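# Put the blue foam block, or else the box, into the tote

## Task

Check the room's shelves for a blue foam block. If one exists, move it into the tote beside the door. If no shelf holds such a block, move the cardboard box into that tote instead. The placed item must sit wholly inside the tote with no part extending beyond its rim, and it must stay there without the robot holding it. The robot must not topple or finish leaning.

## Robot and tools

ROBOT. A Hello Robot Stretch 3 with a single arm: a two-wheeled base (0.33 m long, 0.34 m wide), a lift riding on a mast, and a telescoping arm pointing out of the robot's right side. To reach further forward, drive the base, which cannot slide sideways. Turning in place pivots around the point between the drive wheels, 0.05 m behind the front edge. With the arm pulled in and the wrist folded, a spin sweeps a 0.28 m radius; an unfolded level gripper reaches beyond that.

FRAMES. Base frame: origin on the floor between the drive wheels, x ahead, y to the left, z upward. hand_pose is reported in it, located where the closed fingertips meet; with all wrist joints at zero its x axis is up, y points back along the arm toward the mast, z toward the rear. Odometry frame = base frame at the start of the scene. base_odometry comes from wheel turns only (slip counts as motion); heading is left-positive, -3.142 to 3.142.

execute_actions. Argument "actions": a list holding one action, or empty (empty just returns state and pictures). An action may hold "base", "joints", or both, plus optional "contact_limits"; its motions start together. "base" takes exactly one key, each a relative move from the base's last reported position: {"translate_m": d}, metres, -1 to 1, forward positive; or {"rotate_rad": d}, radians, -3.2 to 3.2, positive = counter-clockwise seen from above. "joints" is a dictionary of absolute targets by name: lift_m 0 to 1.1 (arm height on the mast); arm_m 0 to 0.52 (extension); wrist_yaw_rad -1.345 to 4.42 (0 along the arm, positive swings toward the front, 3.0 is folded over the base); wrist_pitch_rad -1.57 to 0.451 (0 level, negative tips fingers down); wrist_roll_rad -2.911 to 2.911 (0 = fingers side by side, level); gripper_m -0.089 to 0.179 (larger is wider; actual fingertip gap is 0.007 less when almost shut, 0.025 less fully open, zero under 0.007); head_pan_rad -3.953 to 1.73 (0 ahead, positive left, -1.57 along the arm); head_tilt_rad -1.53 to 0.419 (negative down). Done tolerances: lifts/arm ±0.004, wrist yaw/roll ±0.02, pitch ±0.05, gripper ±0.004, head ±0.02. "contact_limits" accepts only arm_m: a motor_effort percentage (1 to 100) at which the arm motion halts with contact_stop (e.g. 10; about -10 when retracting); it also caps holding force until the next action. Too small stops instantly. "cameras": list from head_camera, nav_camera, wrist_camera, all; omitted/null/["all"] gives all, [] gives none. Bad keys, bad camera names or out-of-range numbers cause refusal with no motion. A joint or the base omitted from an action may keep pushing toward its old target. Each action is capped at 15 s. If a result reports a stop, the remaining movement/wait/finish calls in that same reply are skipped.

wait: seconds 0 to 10; commands nothing and returns state and images. zoom_image: camera plus region [x0, y0, x1, y1] in pixels of that camera's latest full image, top-left origin, at most 504 by 504. finished_scene: scene = current scene number; ends it irreversibly once the last command has been held, reports success and gives the next task. Answering without a tool call ends everything.

RESULTS. base_status/joint_status: "done" (for the base, wheels turned the commanded amount, slip included), "off_target" (stopped short, may still push), "contact_stop", "time_out", "torque_fault" (after the last three the old target is dropped). Lift and arm contact_stop on firm pushes and then go slack until commanded again; a loaded slack lift may sink, and closing fingers on a surface lifts it. Base, wrist and head never self-stop. Prolonged strain switches a wrist servo off for 10 s (limp). on_its_own covers uncommanded things; "held at" is a target, not a position. motor_effort: percent of max, positive toward higher values, peak in brackets; readings carry fixed bias and noise. Positive wheel effort pushes forward. lidar_m: 12 distances in metres from the base origin, 30-degree sectors starting straight ahead and going counter-clockwise (4th left, 7th behind, 10th right), "-" = nothing; plane 0.17 m high, range 0.15 to 12 m, misses glass, thin legs, and parts of sectors 5, 6, 9, 10 when blocked by the robot. wrist_depth_mm (45 to 1000) and head_depth_mm (280 to 4000, sideways image): 7x7 grids of median depth from the top left. base_tilt: degrees, forward/right positive, bias up to about 4. turned_by_wheels and turned_by_imu: turn since the last result. Camera calibration is given per camera (K, distortion, T_world_to_cam from base frame); head and nav cameras move with head pan/tilt, the wrist camera with the gripper.

METHOD AND CAUTIONS. Base travels fast (0.30 m/s, 1.9 rad/s) only when stowed: lift_m under 0.30, arm_m under 0.03, wrist_yaw_rad over 2.54; otherwise 0.10 m/s. Fold or unfold the wrist only with lift_m 0.32 to 0.95, wrist_pitch_rad -0.4, roll near 0; once folded the lift may drop to 0.25. With yaw under -0.4 keep pitch at -0.5 or lower. To grasp, command gripper_m smaller than the object width; to let go, open at least 0.02 beyond the touching value; re-squeeze with a new value. Gripper readings don't prove a hold, so check cameras. Pushing into something rigid with the gripper above about 0.45 m can tip the robot; a second push after a contact_stop is riskier. Don't drive while holding or pressing on something fixed, and beware snagging furniture, especially in reverse. If tilted, reverse the last move in small steps, pull the gripper clear, and lower lift to about 0.2. Avoid drops, slams and hard shoves; loose objects may occasionally get nudged, so confirm the item rests fully inside the tote, released, before finishing.

Each tool is called after ">>>" as name([rows], argument=value, ...), one row to a line, values as JSON.

## Session

>>> execute_actions(actions=[])

Scene clock: 0.00 s.
base_odometry: x=+0.000 y=+0.000 heading=+0.000 (m, m, rad; odometry frame)
turned_by_wheels: +0.000 (rad since the last result)
turned_by_imu: +0.000 (rad since the last result)
base_tilt: forward=-2.0 right=+0.8 (deg)
lidar_m: 1.24 1.08 1.00 1.01 1.29 2.26 1.19 0.79 0.73 0.74 0.94 1.23
head_depth_mm: 1342 1343 1357 1363 1334 1337 1265 / 1395 1394 1426 1422 1390 1390 1400 / 1465 1470 1476 1490 1427 1298 1286 / 1517 1522 1556 1563 1580 1610 1627 / 1579 1606 1625 1649 1673 1688 1691 / 1631 1653 1613 1613 1603 1574 1579 / 1434 1431 1410 1389 1387 1374 1358
base_status: not commanded
joint_positions: lift_m=+0.543 arm_m=+0.000 wrist_yaw_rad=+2.981 wrist_pitch_rad=-0.533 wrist_roll_rad=+0.011 gripper_m=+0.037 head_pan_rad=-0.010 head_tilt_rad=-0.018
joint_status: not commanded
motor_effort: left_wheel=+1 right_wheel=+1 lift_m=+35 arm_m=+0 wrist_yaw_rad=+0 wrist_pitch_rad=+9 wrist_roll_rad=+0 gripper_m=+0 head_pan_rad=-1 head_tilt_rad=+1 (%)
hand_pose: x=+0.0121 y=+0.0605 z=+0.5310 quat_wxyz=(+0.241, +0.698, +0.130, +0.661) (m; base frame)
wrist_depth_mm: - - - 947 933 929 843 / - - - - - 967 937 / - - - - - - - / 984 952 980 990 988 986 978 / 814 841 - 837 830 835 829 / 720 724 - 717 700 722 723 / 620 628 613 657 638 636 643
pictures: head_camera (sideways: a quarter turn clockwise sets it upright), nav_camera (sideways: a quarter turn counterclockwise sets it upright), wrist_camera
Images, in order (width x height): head_camera 896x504, nav_camera 672x504, wrist_camera 644x364.

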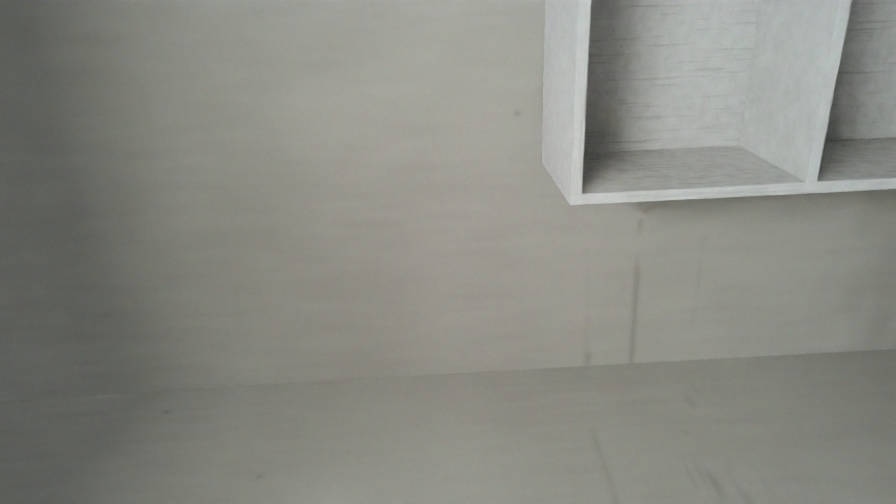

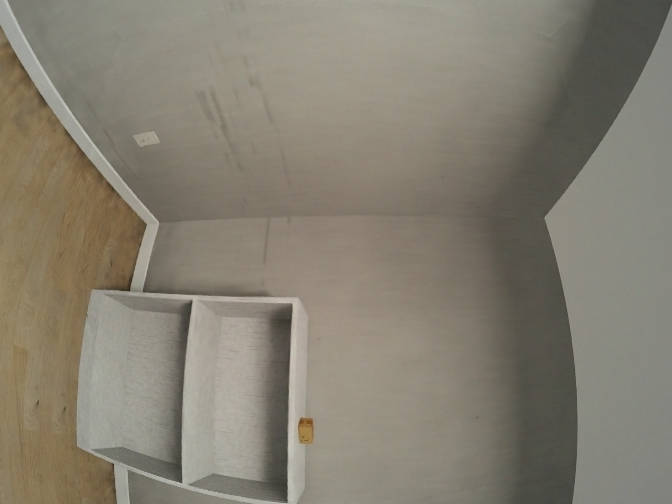

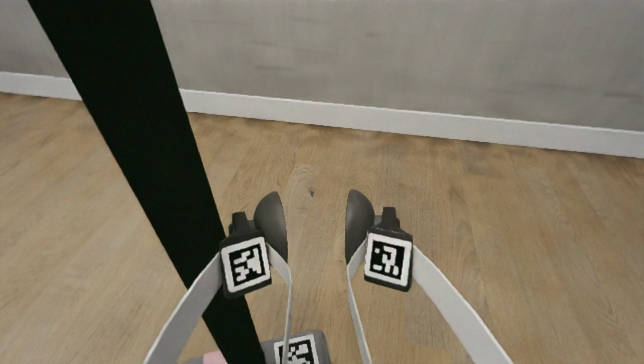

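>>> execute_actions([
  {"joints":{"head_pan_rad":-1.6,"head_tilt_rad":-0.6}},
], cameras=["nav_camera"])

>>> execute_actions([
  {"joints":{"head_pan_rad":-3.4}},
], cameras=["nav_camera"])

>>> execute_actions([
  {"joints":{"head_pan_rad":1.6}},
], cameras=["nav_camera"])

Scene clock: 3.83 s.
base_odometry: x=+0.000 y=+0.000 heading=+0.000 (m, m, rad; odometry frame)
turned_by_wheels: +0.000 (rad since the last result)
turned_by_imu: +0.001 (rad since the last result)
base_tilt: forward=-2.0 right=+1.0 (deg)
lidar_m: 1.24 1.08 1.00 1.02 1.29 2.26 1.19 0.79 0.74 0.75 0.95 1.23
head_depth_mm: 589 644 712 796 902 1030 1176 / 609 667 740 834 946 1095 1209 / 629 693 772 874 998 1174 1242 / 652 722 805 917 1062 1259 1241 / 675 752 845 963 1123 1343 1249 / 704 781 886 1018 1201 1399 1257 / 737 826 933 1089 1275 1449 1251
base_status: not commanded
joint_positions: lift_m=+0.543 arm_m=+0.000 wrist_yaw_rad=+2.981 wrist_pitch_rad=-0.533 wrist_roll_rad=+0.011 gripper_m=+0.037 head_pan_rad=-1.593 head_tilt_rad=-0.592
joint_status: all done
motor_effort: left_wheel=+1(1) right_wheel=+0(1) lift_m=+35(35) arm_m=+1(1) wrist_yaw_rad=+1(1) wrist_pitch_rad=+9(9) wrist_roll_rad=+0(0) gripper_m=+0(0) head_pan_rad=-3(30) head_tilt_rad=-4(32) (%)
hand_pose: x=+0.0121 y=+0.0605 z=+0.5310 quat_wxyz=(+0.241, +0.698, +0.130, +0.661) (m; base frame)
wrist_depth_mm: - - - 993 952 917 857 / - - - - - - 946 / - - - - - - - / 973 957 988 985 974 962 997 / 837 819 - 817 835 818 825 / 723 721 - 726 696 719 712 / 631 638 648 638 640 646 629
pictures: nav_camera (sideways: a quarter turn counterclockwise sets it upright)
camera_calibration (this result's frames):
nav_camera: T_world_to_cam=[[-0.0145956, -0.588923, 0.808057, -1.01114], [-0.999491, -0.0143293, -0.0284968, 0.100204], [0.0283613, -0.808062, -0.588415, 0.720555], [0, 0, 0, 1]] pos_world=[0.0649594, -0.0117932, 1.2439]
Images, in order (width x height): nav_camera 672x504.

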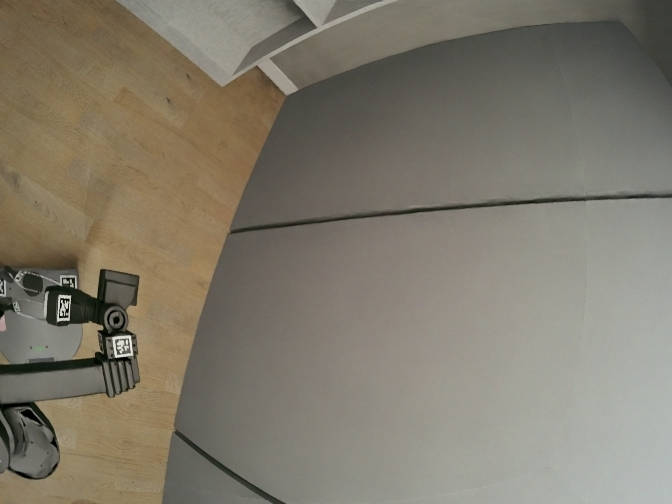

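Scene clock: 5.30 s.
base_odometry: x=+0.000 y=+0.000 heading=+0.000 (m, m, rad; odometry frame)
turned_by_wheels: +0.000 (rad since the last result)
turned_by_imu: +0.000 (rad since the last result)
base_tilt: forward=-2.1 right=+0.9 (deg)
lidar_m: 1.24 1.08 1.00 1.02 1.28 2.26 1.19 0.79 0.74 0.75 0.94 1.22
head_depth_mm: 1865 2052 2258 2160 1725 1433 1236 / 1881 2070 2315 2160 1732 1435 1230 / 1898 2090 2338 2198 1749 1446 1247 / 1953 2147 2400 2223 1750 1456 1239 / 2004 2178 2475 2254 1764 1471 1250 / 2006 2201 2492 2283 1774 1476 1256 / 2064 2266 2475 1563 1593 1478 1269
base_status: not commanded
joint_positions: lift_m=+0.543 arm_m=+0.000 wrist_yaw_rad=+2.981 wrist_pitch_rad=-0.533 wrist_roll_rad=+0.011 gripper_m=+0.037 head_pan_rad=-3.393 head_tilt_rad=-0.593
joint_status: all done
motor_effort: left_wheel=+1(1) right_wheel=+1(1) lift_m=+35(35) arm_m=+1(0) wrist_yaw_rad=+0(0) wrist_pitch_rad=+9(9) wrist_roll_rad=+0(0) gripper_m=+0(0) head_pan_rad=-3(32) head_tilt_rad=-3(4) (%)
hand_pose: x=+0.0121 y=+0.0605 z=+0.5310 quat_wxyz=(+0.241, +0.698, +0.130, +0.661) (m; base frame)
wrist_depth_mm: - - - 991 949 889 857 / - - - - - - 926 / - - - - - - - / 942 949 956 982 968 983 974 / 838 819 - 812 825 803 851 / 703 723 - 736 688 725 725 / 627 636 634 656 630 623 632
pictures: nav_camera (sideways: a quarter turn counterclockwise sets it upright)
camera_calibration (this result's frames):
nav_camera: T_world_to_cam=[[-0.570388, 0.148064, 0.80792, -1.00757], [0.213136, 0.976607, -0.0285053, 0.0928184], [-0.793241, 0.155938, -0.588602, 0.725811], [0, 0, 0, 1]] pos_world=[-0.0187446, -0.054644, 1.24389]
Images, in order (width x height): nav_camera 672x504.

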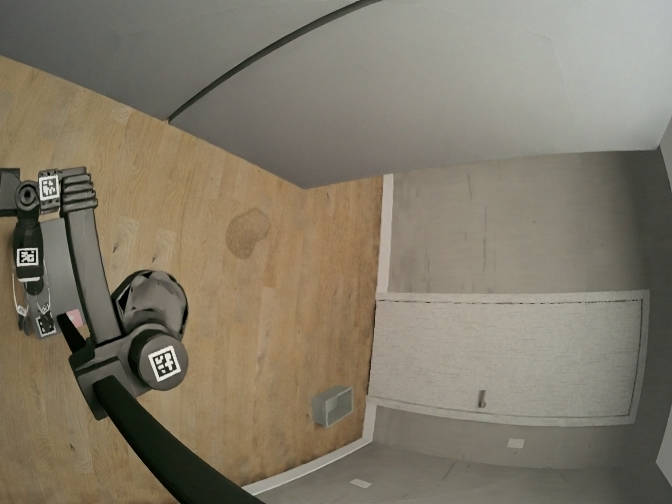

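Scene clock: 8.20 s.
base_odometry: x=+0.000 y=+0.000 heading=+0.000 (m, m, rad; odometry frame)
turned_by_wheels: +0.000 (rad since the last result)
turned_by_imu: +0.001 (rad since the last result)
base_tilt: forward=-2.0 right=+1.0 (deg)
lidar_m: 1.24 1.08 1.00 1.02 1.29 2.26 1.19 0.80 0.74 0.75 0.94 1.23
head_depth_mm: 814 889 977 1096 1235 1362 1223 / 843 923 1025 1156 1315 1406 1235 / 877 967 1074 1210 1376 1446 1235 / 913 1005 1139 1274 1490 1450 1247 / 955 1059 1193 1368 1585 1467 1243 / 994 1114 1262 1457 1676 1482 1274 / 1044 1169 1336 1556 1733 - -
base_status: not commanded
joint_positions: lift_m=+0.543 arm_m=+0.000 wrist_yaw_rad=+2.981 wrist_pitch_rad=-0.533 wrist_roll_rad=+0.011 gripper_m=+0.037 head_pan_rad=+1.593 head_tilt_rad=-0.593
joint_status: all done
motor_effort: left_wheel=+1(1) right_wheel=+1(1) lift_m=+35(35) arm_m=+0(0) wrist_yaw_rad=-1(0) wrist_pitch_rad=+9(9) wrist_roll_rad=+0(0) gripper_m=+0(0) head_pan_rad=+2(31) head_tilt_rad=-4(4) (%)
hand_pose: x=+0.0121 y=+0.0605 z=+0.5310 quat_wxyz=(+0.241, +0.698, +0.130, +0.661) (m; base frame)
wrist_depth_mm: - - - 943 950 895 844 / - - - - - 969 961 / - - - - - - - / 955 952 993 983 969 972 976 / 826 828 - 809 834 824 816 / 696 717 - 722 705 733 719 / 649 640 631 661 636 631 636
pictures: nav_camera (sideways: a quarter turn counterclockwise sets it upright)
camera_calibration (this result's frames):
nav_camera: T_world_to_cam=[[-0.0112878, 0.589184, 0.80792, -1.01098], [0.997898, 0.0582061, -0.0285053, 0.0880314], [-0.0638207, 0.8059, -0.588602, 0.721361], [0, 0, 0, 1]] pos_world=[-0.0532202, 0.00918326, 1.24389]
Images, in order (width x height): nav_camera 672x504.

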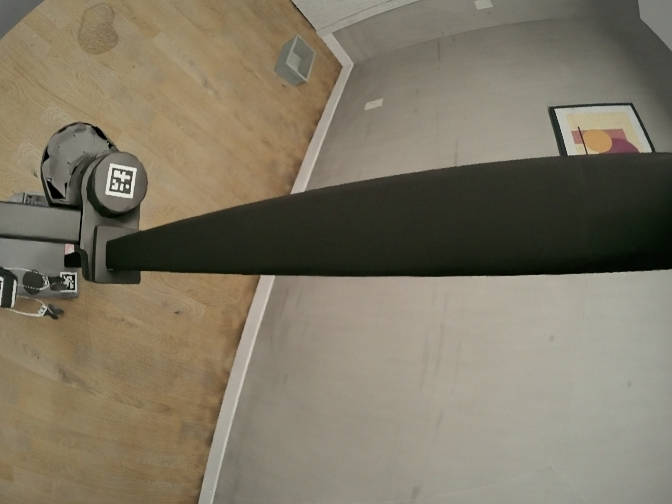

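>>> execute_actions([
  {"joints":{"head_pan_rad":-0.4,"head_tilt_rad":-0.1}},
], cameras=["nav_camera","head_camera"])

Scene clock: 13.07 s.
base_odometry: x=+0.000 y=+0.000 heading=+0.000 (m, m, rad; odometry frame)
turned_by_wheels: +0.000 (rad since the last result)
turned_by_imu: +0.001 (rad since the last result)
base_tilt: forward=-2.1 right=+0.9 (deg)
lidar_m: 1.24 1.08 1.00 1.01 1.28 2.26 1.19 0.79 0.74 0.75 0.94 1.23
head_depth_mm: 1326 1362 1385 1417 1249 1232 1344 / 1328 1363 1402 1417 1408 1370 1476 / 1331 1356 1406 1419 1416 1389 1483 / 1343 1368 1409 1426 1412 1408 1497 / 1353 1374 1396 1432 1418 1338 1498 / 1347 1374 1412 1445 1425 1359 1476 / 1346 1378 1410 1438 1294 1505 1561
base_status: not commanded
joint_positions: lift_m=+0.543 arm_m=+0.000 wrist_yaw_rad=+2.981 wrist_pitch_rad=-0.533 wrist_roll_rad=+0.011 gripper_m=+0.037 head_pan_rad=-0.393 head_tilt_rad=-0.113
joint_status: all done
motor_effort: left_wheel=+1(1) right_wheel=+1(1) lift_m=+35(35) arm_m=+0(0) wrist_yaw_rad=+0(0) wrist_pitch_rad=+9(9) wrist_roll_rad=+0(0) gripper_m=+0(0) head_pan_rad=-3(30) head_tilt_rad=+5(32) (%)
hand_pose: x=+0.0121 y=+0.0605 z=+0.5310 quat_wxyz=(+0.241, +0.698, +0.130, +0.661) (m; base frame)
wrist_depth_mm: - - - - 935 889 851 / - - - - - - 956 / - - - - - - - / 981 962 977 973 951 993 972 / 815 811 - 820 823 839 826 / 730 716 - 727 707 727 727 / 622 636 636 642 630 634 643
pictures: head_camera (sideways: a quarter turn clockwise sets it upright), nav_camera (sideways: a quarter turn counterclockwise sets it upright)
camera_calibration (this result's frames):
head_camera: T_world_to_cam=[[-0.112718, 0.102309, -0.988346, 1.30501], [0.35827, 0.93196, 0.0556127, -0.0723948], [0.926789, -0.347826, -0.141703, 0.134463], [0, 0, 0, 1]] pos_world=[0.0484168, -0.0192758, 1.31288]
nav_camera: T_world_to_cam=[[0.137468, -0.0587438, 0.988763, -1.24789], [-0.340448, -0.940225, -0.00852765, 0.0701984], [0.93016, -0.33545, -0.14925, 0.143545], [0, 0, 0, 1]] pos_world=[0.0619244, 0.0408483, 1.25589]
Images, in order (width x height): head_camera 896x504, nav_camera 672x504.

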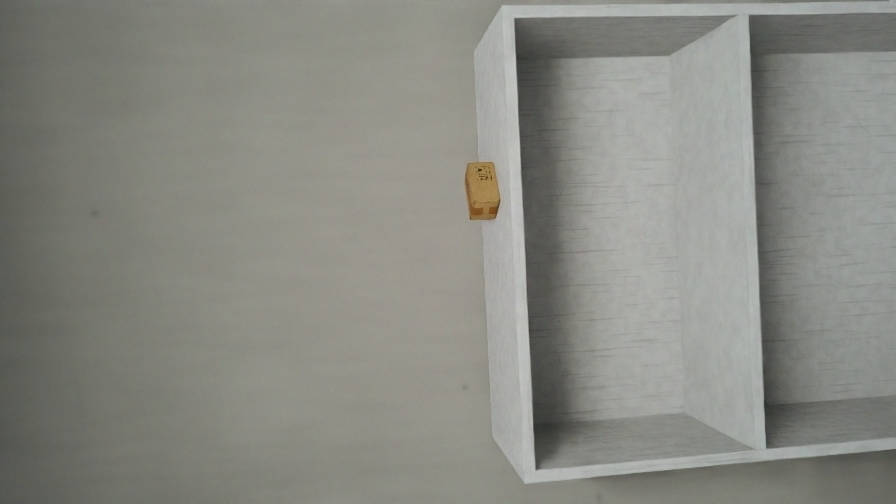

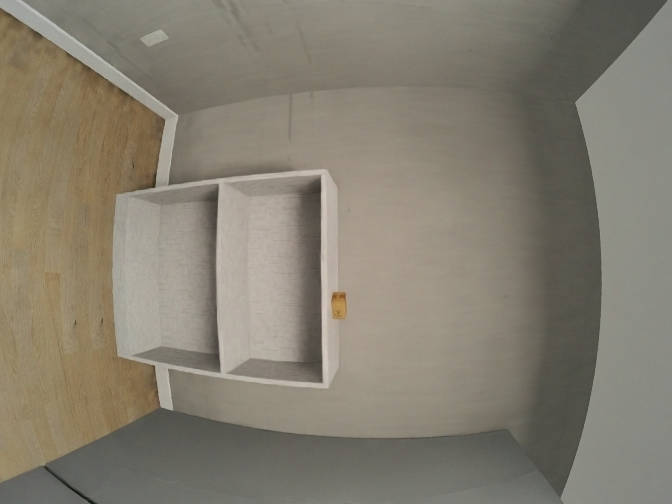

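>>> execute_actions([
  {"base":{"translate_m":-0.7},"joints":{"head_pan_rad":-2.2,"head_tilt_rad":-0.4,"lift_m":0.28}},
], cameras=["nav_camera"])

Scene clock: 26.27 s.
base_odometry: x=-0.700 y=+0.000 heading=+0.000 (m, m, rad; odometry frame)
turned_by_wheels: +0.000 (rad since the last result)
turned_by_imu: +0.002 (rad since the last result)
base_tilt: forward=-2.1 right=+1.0 (deg)
lidar_m: 1.94 1.38 1.28 1.30 1.64 1.61 0.74 0.50 0.46 0.46 0.59 1.26
head_depth_mm: 393 422 454 493 541 597 664 / 386 413 444 482 526 578 641 / 377 403 433 468 510 560 622 / 369 396 424 459 498 543 598 / 363 387 414 447 484 528 581 / 356 380 405 436 472 515 563 / 349 371 397 426 462 499 545
base_status: done
joint_positions: lift_m=+0.280 arm_m=+0.000 wrist_yaw_rad=+2.981 wrist_pitch_rad=-0.534 wrist_roll_rad=+0.011 gripper_m=+0.037 head_pan_rad=-2.193 head_tilt_rad=-0.396
joint_status: all done
motor_effort: left_wheel=+1(9) right_wheel=+1(8) lift_m=+21(30) arm_m=+0(0) wrist_yaw_rad=+1(0) wrist_pitch_rad=+9(9) wrist_roll_rad=+0(0) gripper_m=+0(0) head_pan_rad=-3(31) head_tilt_rad=-2(24) (%)
hand_pose: x=+0.0121 y=+0.0604 z=+0.2681 quat_wxyz=(+0.242, +0.698, +0.130, +0.661) (m; base frame)
wrist_depth_mm: 953 - - - - - - / 879 - 910 908 912 915 944 / 706 - 717 717 714 716 715 / 588 576 586 591 594 592 594 / 491 498 - - 491 500 504 / 447 - - - 426 435 433 / - - - - 386 383 384
pictures: nav_camera (sideways: a quarter turn counterclockwise sets it upright)
camera_calibration (this result's frames):
nav_camera: T_world_to_cam=[[-0.246042, -0.34016, 0.907609, -1.13955], [-0.835685, 0.548813, -0.0208566, 0.0892649], [-0.491014, -0.763607, -0.419298, 0.503681], [0, 0, 0, 1]] pos_world=[0.0415337, -0.0520049, 1.24732]
Images, in order (width x height): nav_camera 672x504.

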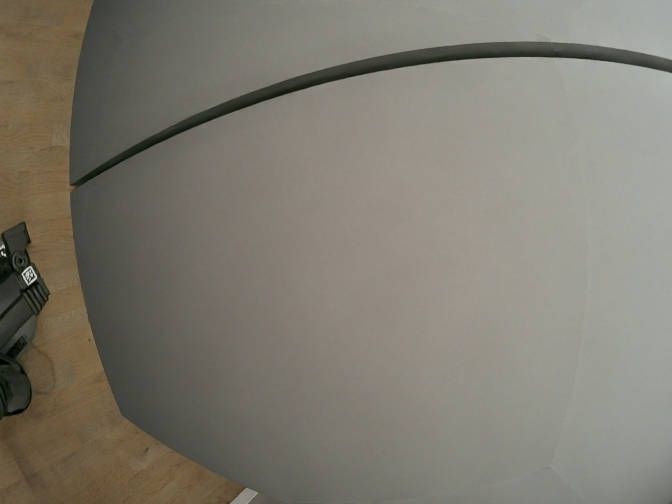

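>>> execute_actions([
  {"base":{"rotate_rad":0.4}},
], cameras=[])

>>> execute_actions([
  {"base":{"translate_m":-0.5},"joints":{"head_pan_rad":-2.0}},
], cameras=["nav_camera"])

Scene clock: 30.50 s.
base_odometry: x=-0.700 y=+0.000 heading=+0.400 (m, m, rad; odometry frame)
turned_by_wheels: +0.400 (rad since the last result)
turned_by_imu: +0.405 (rad since the last result)
base_tilt: forward=-2.0 right=+1.0 (deg)
lidar_m: 1.46 1.28 1.28 1.50 1.61 1.64 0.52 0.46 0.46 0.54 0.96 1.95
head_depth_mm: 351 374 403 433 470 513 567 / 357 381 410 443 482 527 583 / 363 388 417 451 492 541 599 / 369 394 425 462 503 554 615 / 375 402 435 473 516 568 632 / 381 410 444 482 530 589 661 / 389 420 462 504 548 601 674
base_status: done
joint_positions: lift_m=+0.280 arm_m=+0.000 wrist_yaw_rad=+2.981 wrist_pitch_rad=-0.534 wrist_roll_rad=+0.011 gripper_m=+0.037 head_pan_rad=-2.193 head_tilt_rad=-0.396
joint_status: not commanded
motor_effort: left_wheel=-1(9) right_wheel=+3(10) lift_m=+21(21) arm_m=+0(0) wrist_yaw_rad=+0(0) wrist_pitch_rad=+9(9) wrist_roll_rad=+0(0) gripper_m=+0(0) head_pan_rad=-3(4) head_tilt_rad=-2(2) (%)
hand_pose: x=+0.0121 y=+0.0604 z=+0.2681 quat_wxyz=(+0.242, +0.698, +0.130, +0.661) (m; base frame)
wrist_depth_mm: - - - - - - 980 / 898 - 916 924 916 926 928 / 711 - 711 719 721 707 731 / 577 575 586 594 592 588 584 / 504 500 - - 500 494 500 / 443 - - - 425 436 435 / - - - - 385 382 386
pictures: none
No camera images: the call's "cameras" was empty. Leave "cameras" out to get every camera's image.

Scene clock: 33.53 s.
base_odometry: x=-1.160 y=-0.194 heading=+0.399 (m, m, rad; odometry frame)
turned_by_wheels: +0.000 (rad since the last result)
turned_by_imu: +0.318 (rad since the last result)
base_tilt: forward=-2.1 right=+0.8 (deg)
lidar_m: 1.50 1.47 1.56 1.34 1.33 0.36 0.27 0.27 0.28 0.41 1.46 1.95
head_depth_mm: - - - - 289 310 338 / - - - 289 311 340 374 / - - 290 311 341 375 418 / - 291 313 342 376 419 473 / 290 314 343 377 420 474 544 / 314 343 379 422 477 547 640 / 345 381 424 479 551 648 788
base_status: translate_m off_target (by the wheels' count: -0.4996 of -0.5000)
joint_positions: lift_m=+0.280 arm_m=+0.000 wrist_yaw_rad=+2.981 wrist_pitch_rad=-0.535 wrist_roll_rad=+0.010 gripper_m=+0.037 head_pan_rad=-2.004 head_tilt_rad=-0.403
joint_status: all done
on_its_own: left_wheel is at rest, and its effort (-70) is outside its rest range (-18 to +18); right_wheel is at rest, and its effort (-53) is outside its rest range (-18 to +18)
motor_effort: left_wheel=-70(100) right_wheel=-53(79) lift_m=+34(37) arm_m=-3(7) wrist_yaw_rad=+1(5) wrist_pitch_rad=+10(16) wrist_roll_rad=+0(1) gripper_m=+0(0) head_pan_rad=+1(16) head_tilt_rad=+1(3) (%)
hand_pose: x=+0.0120 y=+0.0600 z=+0.2673 quat_wxyz=(+0.242, +0.698, +0.131, +0.662) (m; base frame)
wrist_depth_mm: 933 - - - - - - / 914 - 886 910 900 919 909 / 716 - 700 723 711 723 718 / 587 570 592 574 585 584 591 / 494 506 - - 500 501 505 / 440 - - - 419 431 437 / - - - - 377 385 389
pictures: nav_camera (sideways: a quarter turn counterclockwise sets it upright)
camera_calibration (this result's frames):
nav_camera: T_world_to_cam=[[-0.180692, -0.386289, 0.904506, -1.1359], [-0.9237, 0.382532, -0.0211578, 0.0901937], [-0.337829, -0.839315, -0.425935, 0.511384], [0, 0, 0, 1]] pos_world=[0.0508244, -0.0440752, 1.24715]
Images, in order (width x height): nav_camera 672x504.

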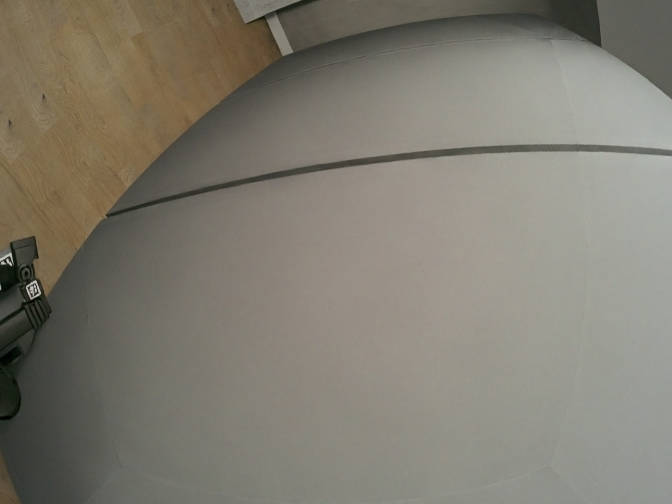

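>>> execute_actions([
  {"base":{"translate_m":0.35}},
], cameras=[])

>>> execute_actions([
  {"base":{"rotate_rad":-1.1},"joints":{"head_pan_rad":-2.6}},
], cameras=["nav_camera"])

Scene clock: 39.63 s.
base_odometry: x=-0.838 y=-0.058 heading=+0.399 (m, m, rad; odometry frame)
turned_by_wheels: +0.000 (rad since the last result)
turned_by_imu: +0.002 (rad since the last result)
base_tilt: forward=-2.1 right=+0.9 (deg)
lidar_m: 1.18 1.16 1.23 1.51 1.49 0.77 0.59 0.58 0.62 0.90 1.98 1.53
head_depth_mm: 505 538 573 613 662 715 782 / 537 574 614 662 715 786 863 / 588 630 678 733 803 880 981 / 619 666 723 790 869 969 1089 / 668 727 790 871 972 1092 1257 / 728 791 873 973 1103 1262 1384 / 797 877 977 1106 1270 1496 1436
base_status: done
joint_positions: lift_m=+0.280 arm_m=+0.000 wrist_yaw_rad=+2.981 wrist_pitch_rad=-0.535 wrist_roll_rad=+0.010 gripper_m=+0.037 head_pan_rad=-2.004 head_tilt_rad=-0.403
joint_status: not commanded
motor_effort: left_wheel=+1(59) right_wheel=+0(45) lift_m=+34(34) arm_m=-2(3) wrist_yaw_rad=+0(0) wrist_pitch_rad=+10(10) wrist_roll_rad=+0(0) gripper_m=+0(0) head_pan_rad=+2(1) head_tilt_rad=+1(1) (%)
hand_pose: x=+0.0120 y=+0.0600 z=+0.2673 quat_wxyz=(+0.242, +0.698, +0.131, +0.662) (m; base frame)
wrist_depth_mm: - - - - - - 862 / 894 - 904 895 923 916 861 / 704 - 717 717 708 714 714 / 576 578 592 589 591 585 588 / 495 496 - - 500 500 497 / 448 - - - 422 432 434 / - - - - 381 380 385
pictures: none
No camera images: the call's "cameras" was empty. Leave "cameras" out to get every camera's image.

Scene clock: 41.60 s.
base_odometry: x=-0.838 y=-0.058 heading=-0.700 (m, m, rad; odometry frame)
turned_by_wheels: -1.100 (rad since the last result)
turned_by_imu: -1.108 (rad since the last result)
base_tilt: forward=-2.1 right=+1.0 (deg)
lidar_m: 1.98 1.60 1.19 1.16 1.21 1.52 1.46 1.56 0.60 0.58 0.61 0.85
head_depth_mm: 1278 1361 1442 1558 1675 1692 1368 / 1345 1440 1537 1647 1795 1691 1388 / 1401 1526 1650 1767 1941 1688 1392 / 1500 1622 1756 1891 2055 1713 1414 / 1594 1727 1877 2054 2164 1726 1413 / 1698 1845 2012 2162 848 888 938 / 1721 654 681 709 743 777 818
base_status: done
joint_positions: lift_m=+0.280 arm_m=+0.000 wrist_yaw_rad=+2.981 wrist_pitch_rad=-0.535 wrist_roll_rad=+0.010 gripper_m=+0.037 head_pan_rad=-2.593 head_tilt_rad=-0.403
joint_status: all done
motor_effort: left_wheel=+3(13) right_wheel=-2(10) lift_m=+34(34) arm_m=-3(2) wrist_yaw_rad=-2(1) wrist_pitch_rad=+10(10) wrist_roll_rad=+1(0) gripper_m=+0(0) head_pan_rad=-2(28) head_tilt_rad=+2(1) (%)
hand_pose: x=+0.0120 y=+0.0600 z=+0.2673 quat_wxyz=(+0.242, +0.698, +0.131, +0.662) (m; base frame)
wrist_depth_mm: 975 - - - - - - / 896 - 878 930 922 932 919 / 698 - 702 707 710 722 726 / 585 578 578 590 588 586 592 / 493 506 - - 501 502 503 / 443 - - - 425 439 440 / - - - - 380 383 387
pictures: nav_camera (sideways: a quarter turn counterclockwise sets it upright)
camera_calibration (this result's frames):
nav_camera: T_world_to_cam=[[-0.364779, -0.220911, 0.904508, -1.13478], [-0.555762, 0.831072, -0.0211577, 0.0879491], [-0.747038, -0.510409, -0.425931, 0.513875], [0, 0, 0, 1]] pos_world=[0.0188189, -0.0614909, 1.24715]
Images, in order (width x height): nav_camera 672x504.

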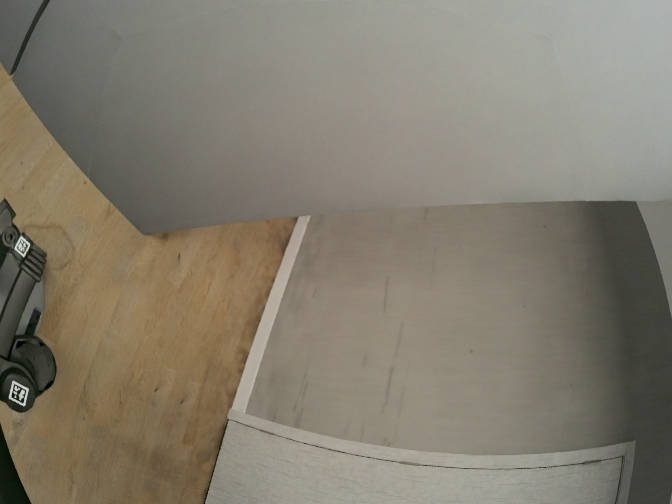

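>>> execute_actions([
  {"base":{"translate_m":-0.9},"joints":{"head_pan_rad":-1.9}},
], cameras=["nav_camera"])

Scene clock: 48.37 s.
base_odometry: x=-1.526 y=+0.522 heading=-0.700 (m, m, rad; odometry frame)
turned_by_wheels: +0.000 (rad since the last result)
turned_by_imu: +0.002 (rad since the last result)
base_tilt: forward=-2.1 right=+1.0 (deg)
lidar_m: 2.42 1.63 1.22 1.18 0.80 0.59 0.57 0.62 0.87 2.59 0.67 0.81
head_depth_mm: 894 940 986 1036 1105 1171 1252 / 1060 1116 1187 1260 1357 1473 1386 / 1276 1374 1477 1609 1758 1687 1400 / 1598 1777 1948 2228 2127 1723 1406 / 2239 2558 3010 2996 2233 1722 1406 / 3031 3183 3455 3194 2258 1740 1420 / 2903 3088 3357 3188 2271 1751 1429
base_status: done
joint_positions: lift_m=+0.280 arm_m=+0.000 wrist_yaw_rad=+2.981 wrist_pitch_rad=-0.535 wrist_roll_rad=+0.010 gripper_m=+0.037 head_pan_rad=-1.907 head_tilt_rad=-0.403
joint_status: all done
motor_effort: left_wheel=+3(7) right_wheel=-2(11) lift_m=+34(34) arm_m=-2(3) wrist_yaw_rad=+1(1) wrist_pitch_rad=+10(10) wrist_roll_rad=+1(0) gripper_m=+0(0) head_pan_rad=+2(31) head_tilt_rad=+1(1) (%)
hand_pose: x=+0.0120 y=+0.0600 z=+0.2673 quat_wxyz=(+0.242, +0.698, +0.131, +0.662) (m; base frame)
wrist_depth_mm: 828 - - - - - - / 826 - 714 819 903 911 903 / 712 - 697 708 711 689 710 / 583 570 587 585 585 602 599 / 490 508 - - 498 497 499 / 441 - - - 418 430 436 / - - - - 386 383 385
pictures: nav_camera (sideways: a quarter turn counterclockwise sets it upright)
camera_calibration (this result's frames):
nav_camera: T_world_to_cam=[[-0.142273, -0.402024, 0.904508, -1.13614], [-0.956519, 0.290903, -0.0211577, 0.0903937], [-0.254618, -0.868189, -0.425931, 0.510872], [0, 0, 0, 1]] pos_world=[0.0548981, -0.0395177, 1.24715]
Images, in order (width x height): nav_camera 672x504.

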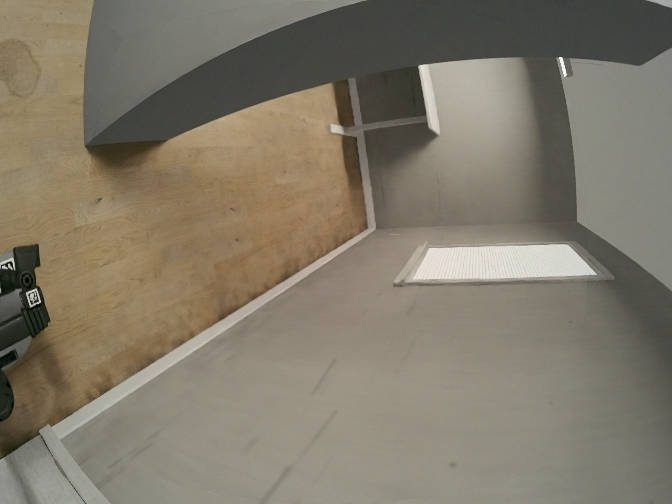

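>>> execute_actions([
  {"base":{"rotate_rad":-1.5},"joints":{"head_pan_rad":0.3,"head_tilt_rad":-0.3}},
], cameras=[])

>>> execute_actions([
  {"base":{"translate_m":1.0}},
], cameras=[])

>>> execute_actions([
  {"base":{"translate_m":0.5},"joints":{"head_pan_rad":0.8}},
], cameras=["nav_camera","head_camera"])

Scene clock: 54.60 s.
base_odometry: x=-1.526 y=+0.522 heading=-2.200 (m, m, rad; odometry frame)
turned_by_wheels: -1.500 (rad since the last result)
turned_by_imu: -1.508 (rad since the last result)
base_tilt: forward=-2.0 right=+1.0 (deg)
lidar_m: 1.02 0.67 0.89 2.89 1.52 1.20 1.18 0.74 0.58 0.56 0.64 0.96
head_depth_mm: 2950 3162 3237 3448 2512 1862 1489 / 3155 3231 3422 3545 2549 1879 1504 / 3169 3387 3471 3610 2449 1828 1431 / 798 832 856 893 929 965 1010 / 653 676 693 714 739 762 807 / 554 576 605 644 698 758 828 / 550 587 628 678 738 806 889
base_status: done
joint_positions: lift_m=+0.280 arm_m=+0.000 wrist_yaw_rad=+2.981 wrist_pitch_rad=-0.535 wrist_roll_rad=+0.010 gripper_m=+0.037 head_pan_rad=+0.293 head_tilt_rad=-0.310
joint_status: all done
motor_effort: left_wheel=+3(13) right_wheel=-2(8) lift_m=+34(34) arm_m=-2(3) wrist_yaw_rad=+0(0) wrist_pitch_rad=+10(10) wrist_roll_rad=+1(0) gripper_m=+0(0) head_pan_rad=+2(32) head_tilt_rad=+4(15) (%)
hand_pose: x=+0.0120 y=+0.0600 z=+0.2673 quat_wxyz=(+0.242, +0.698, +0.131, +0.662) (m; base frame)
wrist_depth_mm: - - - - - 782 569 / 878 - 896 905 892 810 573 / 699 - 711 717 722 709 586 / 577 575 583 583 587 593 586 / 498 506 - - 501 498 497 / 440 - - - 423 432 433 / - - - - 381 385 385
pictures: none
No camera images: the call's "cameras" was empty. Leave "cameras" out to get every camera's image.

Scene clock: 59.70 s.
base_odometry: x=-2.115 y=-0.287 heading=-2.200 (m, m, rad; odometry frame)
turned_by_wheels: +0.000 (rad since the last result)
turned_by_imu: +0.001 (rad since the last result)
base_tilt: forward=-2.0 right=+0.9 (deg)
lidar_m: 2.19 2.70 2.47 0.26 0.28 0.42 1.91 0.91 0.72 0.71 0.76 1.13
head_depth_mm: 2136 2251 2364 2532 2475 1859 1489 / 2240 2338 2400 2651 2369 1878 1511 / 2322 2459 2491 2759 2557 1894 1517 / 2400 2556 2634 2881 2551 1915 1527 / 2507 2654 2760 3034 2611 1906 1530 / 2632 2813 2869 3066 2608 1958 1545 / 2709 2908 3083 3448 2677 1950 1549
base_status: done
joint_positions: lift_m=+0.280 arm_m=+0.000 wrist_yaw_rad=+2.981 wrist_pitch_rad=-0.535 wrist_roll_rad=+0.010 gripper_m=+0.037 head_pan_rad=+0.293 head_tilt_rad=-0.309
joint_status: not commanded
motor_effort: left_wheel=+2(13) right_wheel=-2(6) lift_m=+34(34) arm_m=-2(3) wrist_yaw_rad=+0(1) wrist_pitch_rad=+10(10) wrist_roll_rad=+0(0) gripper_m=-1(1) head_pan_rad=+3(2) head_tilt_rad=+3(4) (%)
hand_pose: x=+0.0120 y=+0.0600 z=+0.2673 quat_wxyz=(+0.242, +0.698, +0.131, +0.662) (m; base frame)
wrist_depth_mm: - 269 274 - - - - / 288 - 308 838 920 915 917 / 321 - 339 655 702 716 720 / 364 378 393 550 578 590 595 / 419 425 - - 492 496 496 / 441 - - - 419 433 435 / - - - - 380 384 383
pictures: none
No camera images: the call's "cameras" was empty. Leave "cameras" out to get every camera's image.

Scene clock: 63.10 s.
base_odometry: x=-2.409 y=-0.691 heading=-2.200 (m, m, rad; odometry frame)
turned_by_wheels: +0.000 (rad since the last result)
turned_by_imu: +0.001 (rad since the last result)
base_tilt: forward=-2.0 right=+1.0 (deg)
lidar_m: 1.69 2.27 2.78 2.08 1.19 0.52 2.06 0.97 0.77 0.76 0.82 1.22
head_depth_mm: 2159 2256 2196 2449 2450 1872 1490 / 2337 2460 2294 2672 2459 1886 1490 / 2576 2708 2802 3079 2460 1886 1501 / 2888 3105 3216 3406 2609 1913 1519 / 3010 3228 3431 3485 2625 1917 1540 / 2945 2964 3115 3273 2642 1937 1543 / 2726 2851 2908 3004 2683 1940 1551
base_status: done
joint_positions: lift_m=+0.280 arm_m=+0.000 wrist_yaw_rad=+2.981 wrist_pitch_rad=-0.535 wrist_roll_rad=+0.010 gripper_m=+0.037 head_pan_rad=+0.793 head_tilt_rad=-0.309
joint_status: all done
motor_effort: left_wheel=+3(13) right_wheel=-2(7) lift_m=+34(34) arm_m=-3(3) wrist_yaw_rad=-1(0) wrist_pitch_rad=+10(10) wrist_roll_rad=+1(0) gripper_m=+1(0) head_pan_rad=+2(25) head_tilt_rad=+5(4) (%)
hand_pose: x=+0.0120 y=+0.0600 z=+0.2673 quat_wxyz=(+0.242, +0.698, +0.131, +0.662) (m; base frame)
wrist_depth_mm: 914 - - - - - - / 734 - 890 908 903 917 918 / 643 - 716 718 722 721 715 / 575 569 589 587 578 593 590 / 498 515 - - 501 500 506 / 444 - - - 419 434 435 / - - - - 387 383 383
pictures: head_camera (sideways: a quarter turn clockwise sets it upright), nav_camera (sideways: a quarter turn counterclockwise sets it upright)
camera_calibration (this result's frames):
head_camera: T_world_to_cam=[[-0.270643, -0.201606, -0.941333, 1.24452], [-0.721245, 0.690115, 0.0595629, -0.0709377], [0.637619, 0.695051, -0.332182, 0.384149], [0, 0, 0, 1]] pos_world=[0.0407168, 0.0328551, 1.30334]
nav_camera: T_world_to_cam=[[0.239534, 0.240877, 0.940533, -1.18548], [0.741784, -0.670418, -0.0172175, 0.0749068], [0.626403, 0.701796, -0.339267, 0.392716], [0, 0, 0, 1]] pos_world=[-0.0176007, 0.0601675, 1.24951]
Images, in order (width x height): head_camera 896x504, nav_camera 672x504.

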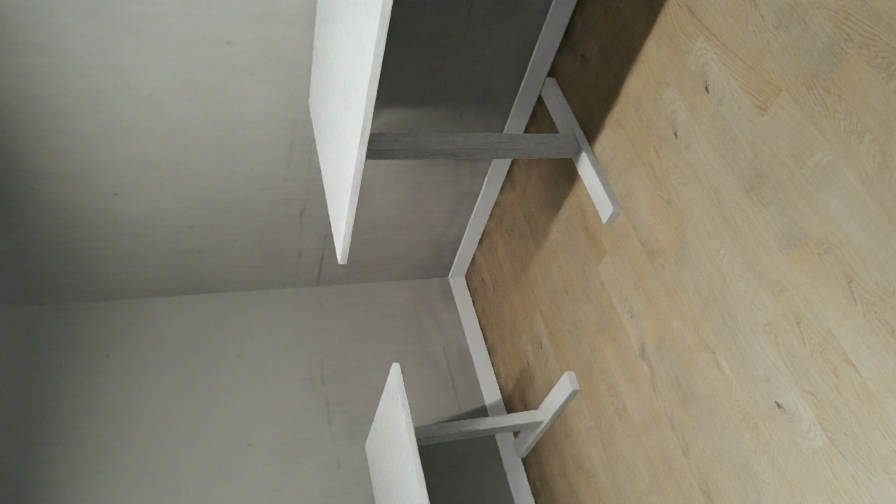

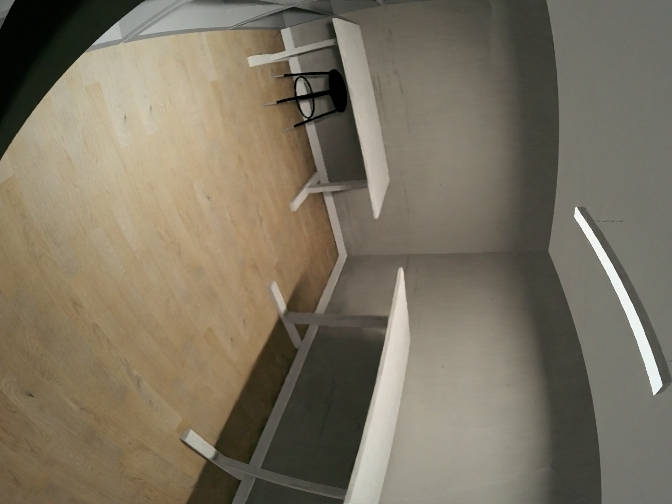

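The gray thing is shelving open on this side; look.

>>> execute_actions([
  {"base":{"translate_m":0.5},"joints":{"head_pan_rad":1.7,"head_tilt_rad":-0.2}},
], cameras=["nav_camera"])

Scene clock: 68.07 s.
base_odometry: x=-2.703 y=-1.095 heading=-2.200 (m, m, rad; odometry frame)
turned_by_wheels: +0.000 (rad since the last result)
turned_by_imu: +0.001 (rad since the last result)
base_tilt: forward=-2.1 right=+0.8 (deg)
lidar_m: 1.19 1.73 1.92 2.56 1.42 0.98 1.02 1.05 0.82 0.82 0.88 1.31
head_depth_mm: 2487 2596 2713 2696 2839 2107 1641 / 2526 2641 2755 2773 2914 2135 1665 / 2591 2716 2792 2792 2918 2166 1674 / 2636 2721 2903 2934 2923 2189 1670 / 2710 2838 2892 3075 2974 2219 1683 / 2738 2723 2118 2156 2239 2183 1744 / 1933 1957 2067 2121 - - -
base_status: done
joint_positions: lift_m=+0.280 arm_m=+0.000 wrist_yaw_rad=+2.981 wrist_pitch_rad=-0.535 wrist_roll_rad=+0.010 gripper_m=+0.037 head_pan_rad=+1.693 head_tilt_rad=-0.211
joint_status: all done
motor_effort: left_wheel=+3(12) right_wheel=-2(7) lift_m=+34(34) arm_m=-3(3) wrist_yaw_rad=+0(0) wrist_pitch_rad=+10(10) wrist_roll_rad=+0(1) gripper_m=+0(0) head_pan_rad=+2(30) head_tilt_rad=+5(15) (%)
hand_pose: x=+0.0120 y=+0.0600 z=+0.2673 quat_wxyz=(+0.242, +0.698, +0.131, +0.662) (m; base frame)
wrist_depth_mm: - - - - - - - / 908 - 915 925 909 913 904 / 711 - 703 722 719 714 717 / 574 579 593 593 582 591 586 / 496 513 - - 495 501 503 / 440 - - - 421 437 433 / - - - - 388 384 380
pictures: nav_camera (sideways: a quarter turn counterclockwise sets it upright)
camera_calibration (this result's frames):
nav_camera: T_world_to_cam=[[-0.028408, 0.244733, 0.969174, -1.22125], [0.986075, 0.165793, -0.0129621, 0.0678784], [-0.163854, 0.955311, -0.246035, 0.276197], [0, 0, 0, 1]] pos_world=[-0.0563706, 0.023774, 1.25244]
Images, in order (width x height): nav_camera 672x504.

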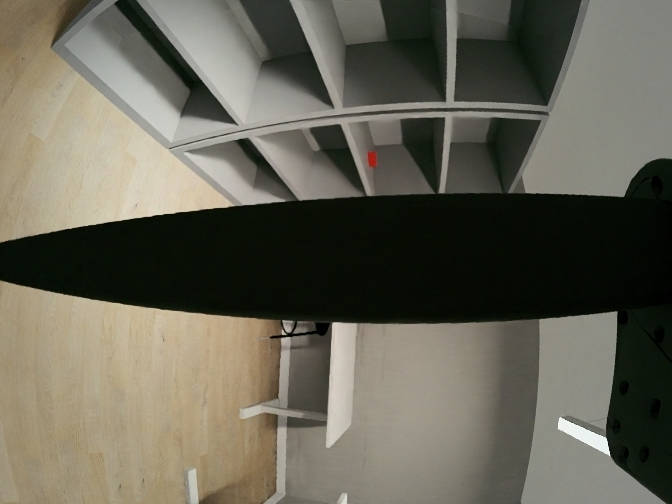

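>>> execute_actions([
  {"base":{"rotate_rad":1.6},"joints":{"head_pan_rad":0.6,"head_tilt_rad":-0.2}},
], cameras=["nav_camera"])

Scene clock: 72.80 s.
base_odometry: x=-2.703 y=-1.095 heading=-0.600 (m, m, rad; odometry frame)
turned_by_wheels: +1.600 (rad since the last result)
turned_by_imu: +1.612 (rad since the last result)
base_tilt: forward=-2.0 right=+0.9 (deg)
lidar_m: 2.61 1.42 0.98 1.13 1.04 0.83 0.81 0.88 1.34 1.19 1.75 1.92
head_depth_mm: 2017 1942 2056 2162 2234 2132 1649 / 1943 2021 2118 2218 2258 2026 1661 / 1751 2112 2199 2217 1971 2050 1661 / 1263 1313 1369 1419 1473 1546 1592 / 1299 1349 1439 1461 1595 1517 1600 / 1415 1461 1577 1477 1700 1332 1618 / 1415 1404 1494 1471 1552 1347 1523
base_status: done
joint_positions: lift_m=+0.280 arm_m=+0.001 wrist_yaw_rad=+2.981 wrist_pitch_rad=-0.535 wrist_roll_rad=+0.010 gripper_m=+0.037 head_pan_rad=+0.607 head_tilt_rad=-0.211
joint_status: all done
motor_effort: left_wheel=-1(10) right_wheel=+3(15) lift_m=+34(34) arm_m=-3(3) wrist_yaw_rad=+0(1) wrist_pitch_rad=+10(10) wrist_roll_rad=+1(0) gripper_m=+0(1) head_pan_rad=-2(29) head_tilt_rad=+4(8) (%)
hand_pose: x=+0.0120 y=+0.0600 z=+0.2673 quat_wxyz=(+0.242, +0.698, +0.131, +0.662) (m; base frame)
wrist_depth_mm: 990 - - - - - - / 916 - 912 887 881 915 912 / 710 - 708 719 711 706 726 / 586 572 595 584 577 596 583 / 489 504 - - 501 488 492 / 442 - - - 423 429 433 / - - - - 389 388 386
pictures: nav_camera (sideways: a quarter turn counterclockwise sets it upright)
camera_calibration (this result's frames):
nav_camera: T_world_to_cam=[[0.202574, 0.138711, 0.969393, -1.22295], [0.606299, -0.795131, -0.0129227, 0.0701437], [0.769003, 0.59036, -0.245173, 0.269384], [0, 0, 0, 1]] pos_world=[-0.0019476, 0.066376, 1.25247]
Images, in order (width x height): nav_camera 672x504.

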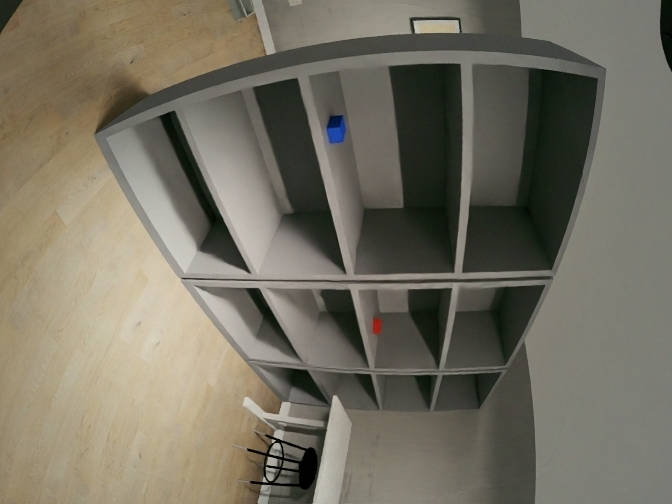

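>>> execute_actions([
  {"joints":{"head_pan_rad":1.04,"head_tilt_rad":-0.22}},
], cameras=["head_camera"])

Scene clock: 76.93 s.
base_odometry: x=-2.703 y=-1.095 heading=-0.600 (m, m, rad; odometry frame)
turned_by_wheels: +0.000 (rad since the last result)
turned_by_imu: +0.001 (rad since the last result)
base_tilt: forward=-2.0 right=+1.0 (deg)
lidar_m: 2.62 1.42 0.98 1.13 1.03 0.82 0.82 0.88 1.34 1.19 1.75 1.92
head_depth_mm: 1345 1352 1446 1428 1544 1440 1532 / 1469 1496 1590 1471 1676 1385 1554 / 1410 1444 1533 1336 1622 1338 1560 / 1350 1377 1463 1370 1563 1293 1519 / 1296 1314 1391 1400 1498 1311 1493 / 1244 1275 1331 1054 996 1141 1248 / 844 946 1174 2886 3000 2238 1705
base_status: not commanded
joint_positions: lift_m=+0.280 arm_m=+0.001 wrist_yaw_rad=+2.981 wrist_pitch_rad=-0.535 wrist_roll_rad=+0.010 gripper_m=+0.037 head_pan_rad=+1.033 head_tilt_rad=-0.217
joint_status: all done
motor_effort: left_wheel=-1(2) right_wheel=+3(3) lift_m=+34(34) arm_m=-2(2) wrist_yaw_rad=-1(1) wrist_pitch_rad=+10(10) wrist_roll_rad=+0(0) gripper_m=+0(0) head_pan_rad=+1(23) head_tilt_rad=-1(2) (%)
hand_pose: x=+0.0120 y=+0.0600 z=+0.2673 quat_wxyz=(+0.242, +0.698, +0.131, +0.662) (m; base frame)
wrist_depth_mm: 951 - - - - - - / 908 - 912 872 901 909 948 / 698 - 701 704 709 703 722 / 581 577 589 593 585 579 595 / 499 505 - - 498 499 505 / 439 - - - 420 437 434 / - - - - 385 382 384
pictures: head_camera (sideways: a quarter turn clockwise sets it upright)
camera_calibration (this result's frames):
head_camera: T_world_to_cam=[[-0.170015, -0.18464, -0.967989, 1.27872], [-0.867234, 0.494512, 0.0579927, -0.06801], [0.467975, 0.849332, -0.244201, 0.270676], [0, 0, 0, 1]] pos_world=[0.0317528, 0.0398418, 1.30783]
Images, in order (width x height): head_camera 896x504.

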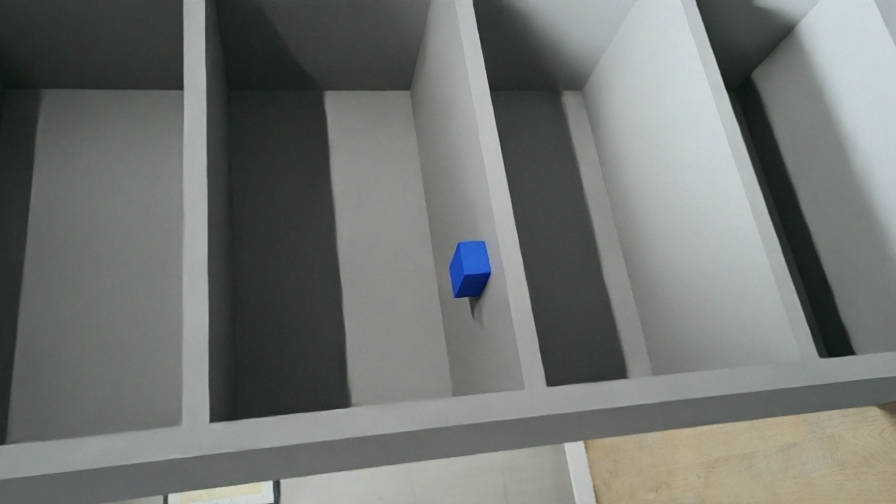

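>>> execute_actions([
  {"base":{"rotate_rad":0.64}},
], cameras=[])

>>> execute_actions([
  {"base":{"translate_m":0.7}},
], cameras=[])

>>> execute_actions([
  {"base":{"rotate_rad":2.4},"joints":{"head_pan_rad":-1.57,"head_tilt_rad":-0.4,"lift_m":0.9}},
], cameras=["head_camera","nav_camera"])

Scene clock: 89.03 s.
base_odometry: x=-2.703 y=-1.095 heading=+0.040 (m, m, rad; odometry frame)
turned_by_wheels: +0.640 (rad since the last result)
turned_by_imu: +0.646 (rad since the last result)
base_tilt: forward=-1.9 right=+1.0 (deg)
lidar_m: 1.42 0.98 1.70 0.96 0.81 0.82 0.94 1.58 1.20 1.84 2.57 2.20
head_depth_mm: 2660 2750 2863 2993 2915 2011 1585 / 2708 2804 2967 3098 2862 2112 1641 / 2771 2870 3011 3159 2891 2138 1663 / 2816 2922 3025 3143 2872 2157 1661 / 2268 2304 2263 2267 2271 2099 1666 / 1794 1784 1795 1804 1797 1811 1663 / 1470 1469 1474 1460 1461 1470 1472
base_status: done
joint_positions: lift_m=+0.280 arm_m=+0.001 wrist_yaw_rad=+2.981 wrist_pitch_rad=-0.535 wrist_roll_rad=+0.010 gripper_m=+0.037 head_pan_rad=+1.033 head_tilt_rad=-0.218
joint_status: not commanded
motor_effort: left_wheel=-2(10) right_wheel=+3(12) lift_m=+34(34) arm_m=-3(3) wrist_yaw_rad=+0(1) wrist_pitch_rad=+10(10) wrist_roll_rad=+1(0) gripper_m=+0(0) head_pan_rad=+2(2) head_tilt_rad=-1(2) (%)
hand_pose: x=+0.0120 y=+0.0600 z=+0.2673 quat_wxyz=(+0.242, +0.698, +0.131, +0.662) (m; base frame)
wrist_depth_mm: 631 859 - - - - 939 / 671 - 899 892 930 929 809 / 670 - 712 711 709 706 717 / 581 580 587 587 592 592 587 / 498 515 - - 499 501 497 / 450 - - - 424 437 433 / - - - - 383 386 383
pictures: none
No camera images: the call's "cameras" was empty. Leave "cameras" out to get every camera's image.

Scene clock: 93.07 s.
base_odometry: x=-2.004 y=-1.067 heading=+0.040 (m, m, rad; odometry frame)
turned_by_wheels: +0.000 (rad since the last result)
turned_by_imu: +0.001 (rad since the last result)
base_tilt: forward=-2.0 right=+0.9 (deg)
lidar_m: 0.72 0.94 0.66 0.58 1.32 1.32 1.51 1.65 2.10 1.93 1.77 1.55
head_depth_mm: 388 798 831 873 740 523 943 / 389 815 851 894 748 527 957 / 410 830 874 912 757 532 985 / 410 793 894 934 768 538 994 / 435 763 897 905 777 564 910 / 434 636 694 694 695 572 702 / 526 545 565 565 567 570 594
base_status: done
joint_positions: lift_m=+0.280 arm_m=+0.001 wrist_yaw_rad=+2.981 wrist_pitch_rad=-0.535 wrist_roll_rad=+0.010 gripper_m=+0.037 head_pan_rad=+1.033 head_tilt_rad=-0.218
joint_status: not commanded
motor_effort: left_wheel=-1(8) right_wheel=+3(13) lift_m=+34(34) arm_m=-3(3) wrist_yaw_rad=+1(0) wrist_pitch_rad=+10(10) wrist_roll_rad=+0(0) gripper_m=+0(0) head_pan_rad=+2(2) head_tilt_rad=-1(2) (%)
hand_pose: x=+0.0120 y=+0.0600 z=+0.2673 quat_wxyz=(+0.242, +0.698, +0.131, +0.662) (m; base frame)
wrist_depth_mm: 967 - - 668 875 801 701 / 901 - 915 681 730 752 729 / 704 - 707 677 599 580 580 / 584 568 587 587 589 548 493 / 493 508 - - 498 505 493 / 444 - - - 423 438 434 / - - - - 381 382 385
pictures: none
No camera images: the call's "cameras" was empty. Leave "cameras" out to get every camera's image.

Scene clock: 99.53 s.
base_odometry: x=-2.004 y=-1.067 heading=+2.440 (m, m, rad; odometry frame)
turned_by_wheels: +2.400 (rad since the last result)
turned_by_imu: +2.429 (rad since the last result)
base_tilt: forward=-2.1 right=+0.9 (deg)
lidar_m: 1.32 1.38 1.91 1.65 2.19 2.26 1.99 0.72 0.76 0.94 0.58 1.36
head_depth_mm: 775 828 887 744 551 1008 821 / 771 830 892 756 557 1011 832 / 778 829 895 763 562 1021 834 / 778 830 896 775 567 1027 839 / 781 838 896 783 571 1032 841 / 781 839 898 795 580 1010 846 / 784 831 874 770 582 823 808
base_status: done
joint_positions: lift_m=+0.899 arm_m=+0.001 wrist_yaw_rad=+2.981 wrist_pitch_rad=-0.535 wrist_roll_rad=+0.010 gripper_m=+0.037 head_pan_rad=-1.563 head_tilt_rad=-0.396
joint_status: all done
motor_effort: left_wheel=-1(9) right_wheel=+3(10) lift_m=+48(50) arm_m=-3(3) wrist_yaw_rad=-1(0) wrist_pitch_rad=+10(10) wrist_roll_rad=+0(1) gripper_m=+0(1) head_pan_rad=-4(32) head_tilt_rad=-2(16) (%)
hand_pose: x=+0.0120 y=+0.0600 z=+0.8868 quat_wxyz=(+0.242, +0.698, +0.131, +0.662) (m; base frame)
wrist_depth_mm: - - - - - - - / - - - - - - - / - - - - - - - / - - - - - - - / - - - - - - - / - - - - - - - / 954 952 976 990 960 946 964
pictures: head_camera (sideways: a quarter turn clockwise sets it upright), nav_camera (sideways: a quarter turn counterclockwise sets it upright)
camera_calibration (this result's frames):
head_camera: T_world_to_cam=[[0.0481303, 0.414068, -0.908972, 1.20034], [0.998019, 0.0169813, 0.060581, -0.0827439], [0.0405202, -0.910087, -0.412431, 0.492223], [0, 0, 0, 1]] pos_world=[0.0048621, -0.0476519, 1.2991]
nav_camera: T_world_to_cam=[[0.00163646, -0.419739, 0.907644, -1.14111], [-0.998582, -0.0489864, -0.0208533, 0.0902542], [0.0532151, -0.906322, -0.419224, 0.500265], [0, 0, 0, 1]] pos_world=[0.0653719, -0.0211442, 1.24732]
Images, in order (width x height): head_camera 896x504, nav_camera 672x504.

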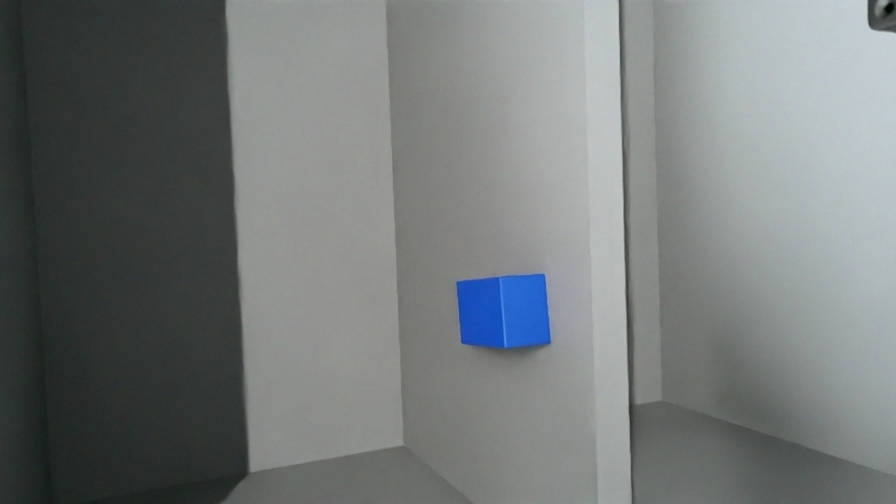

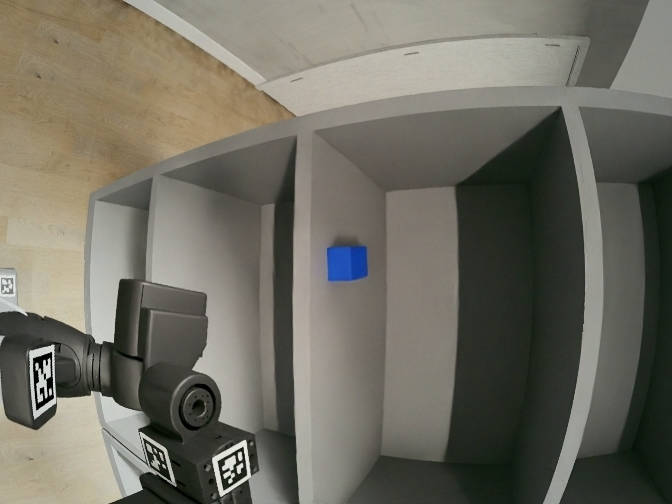

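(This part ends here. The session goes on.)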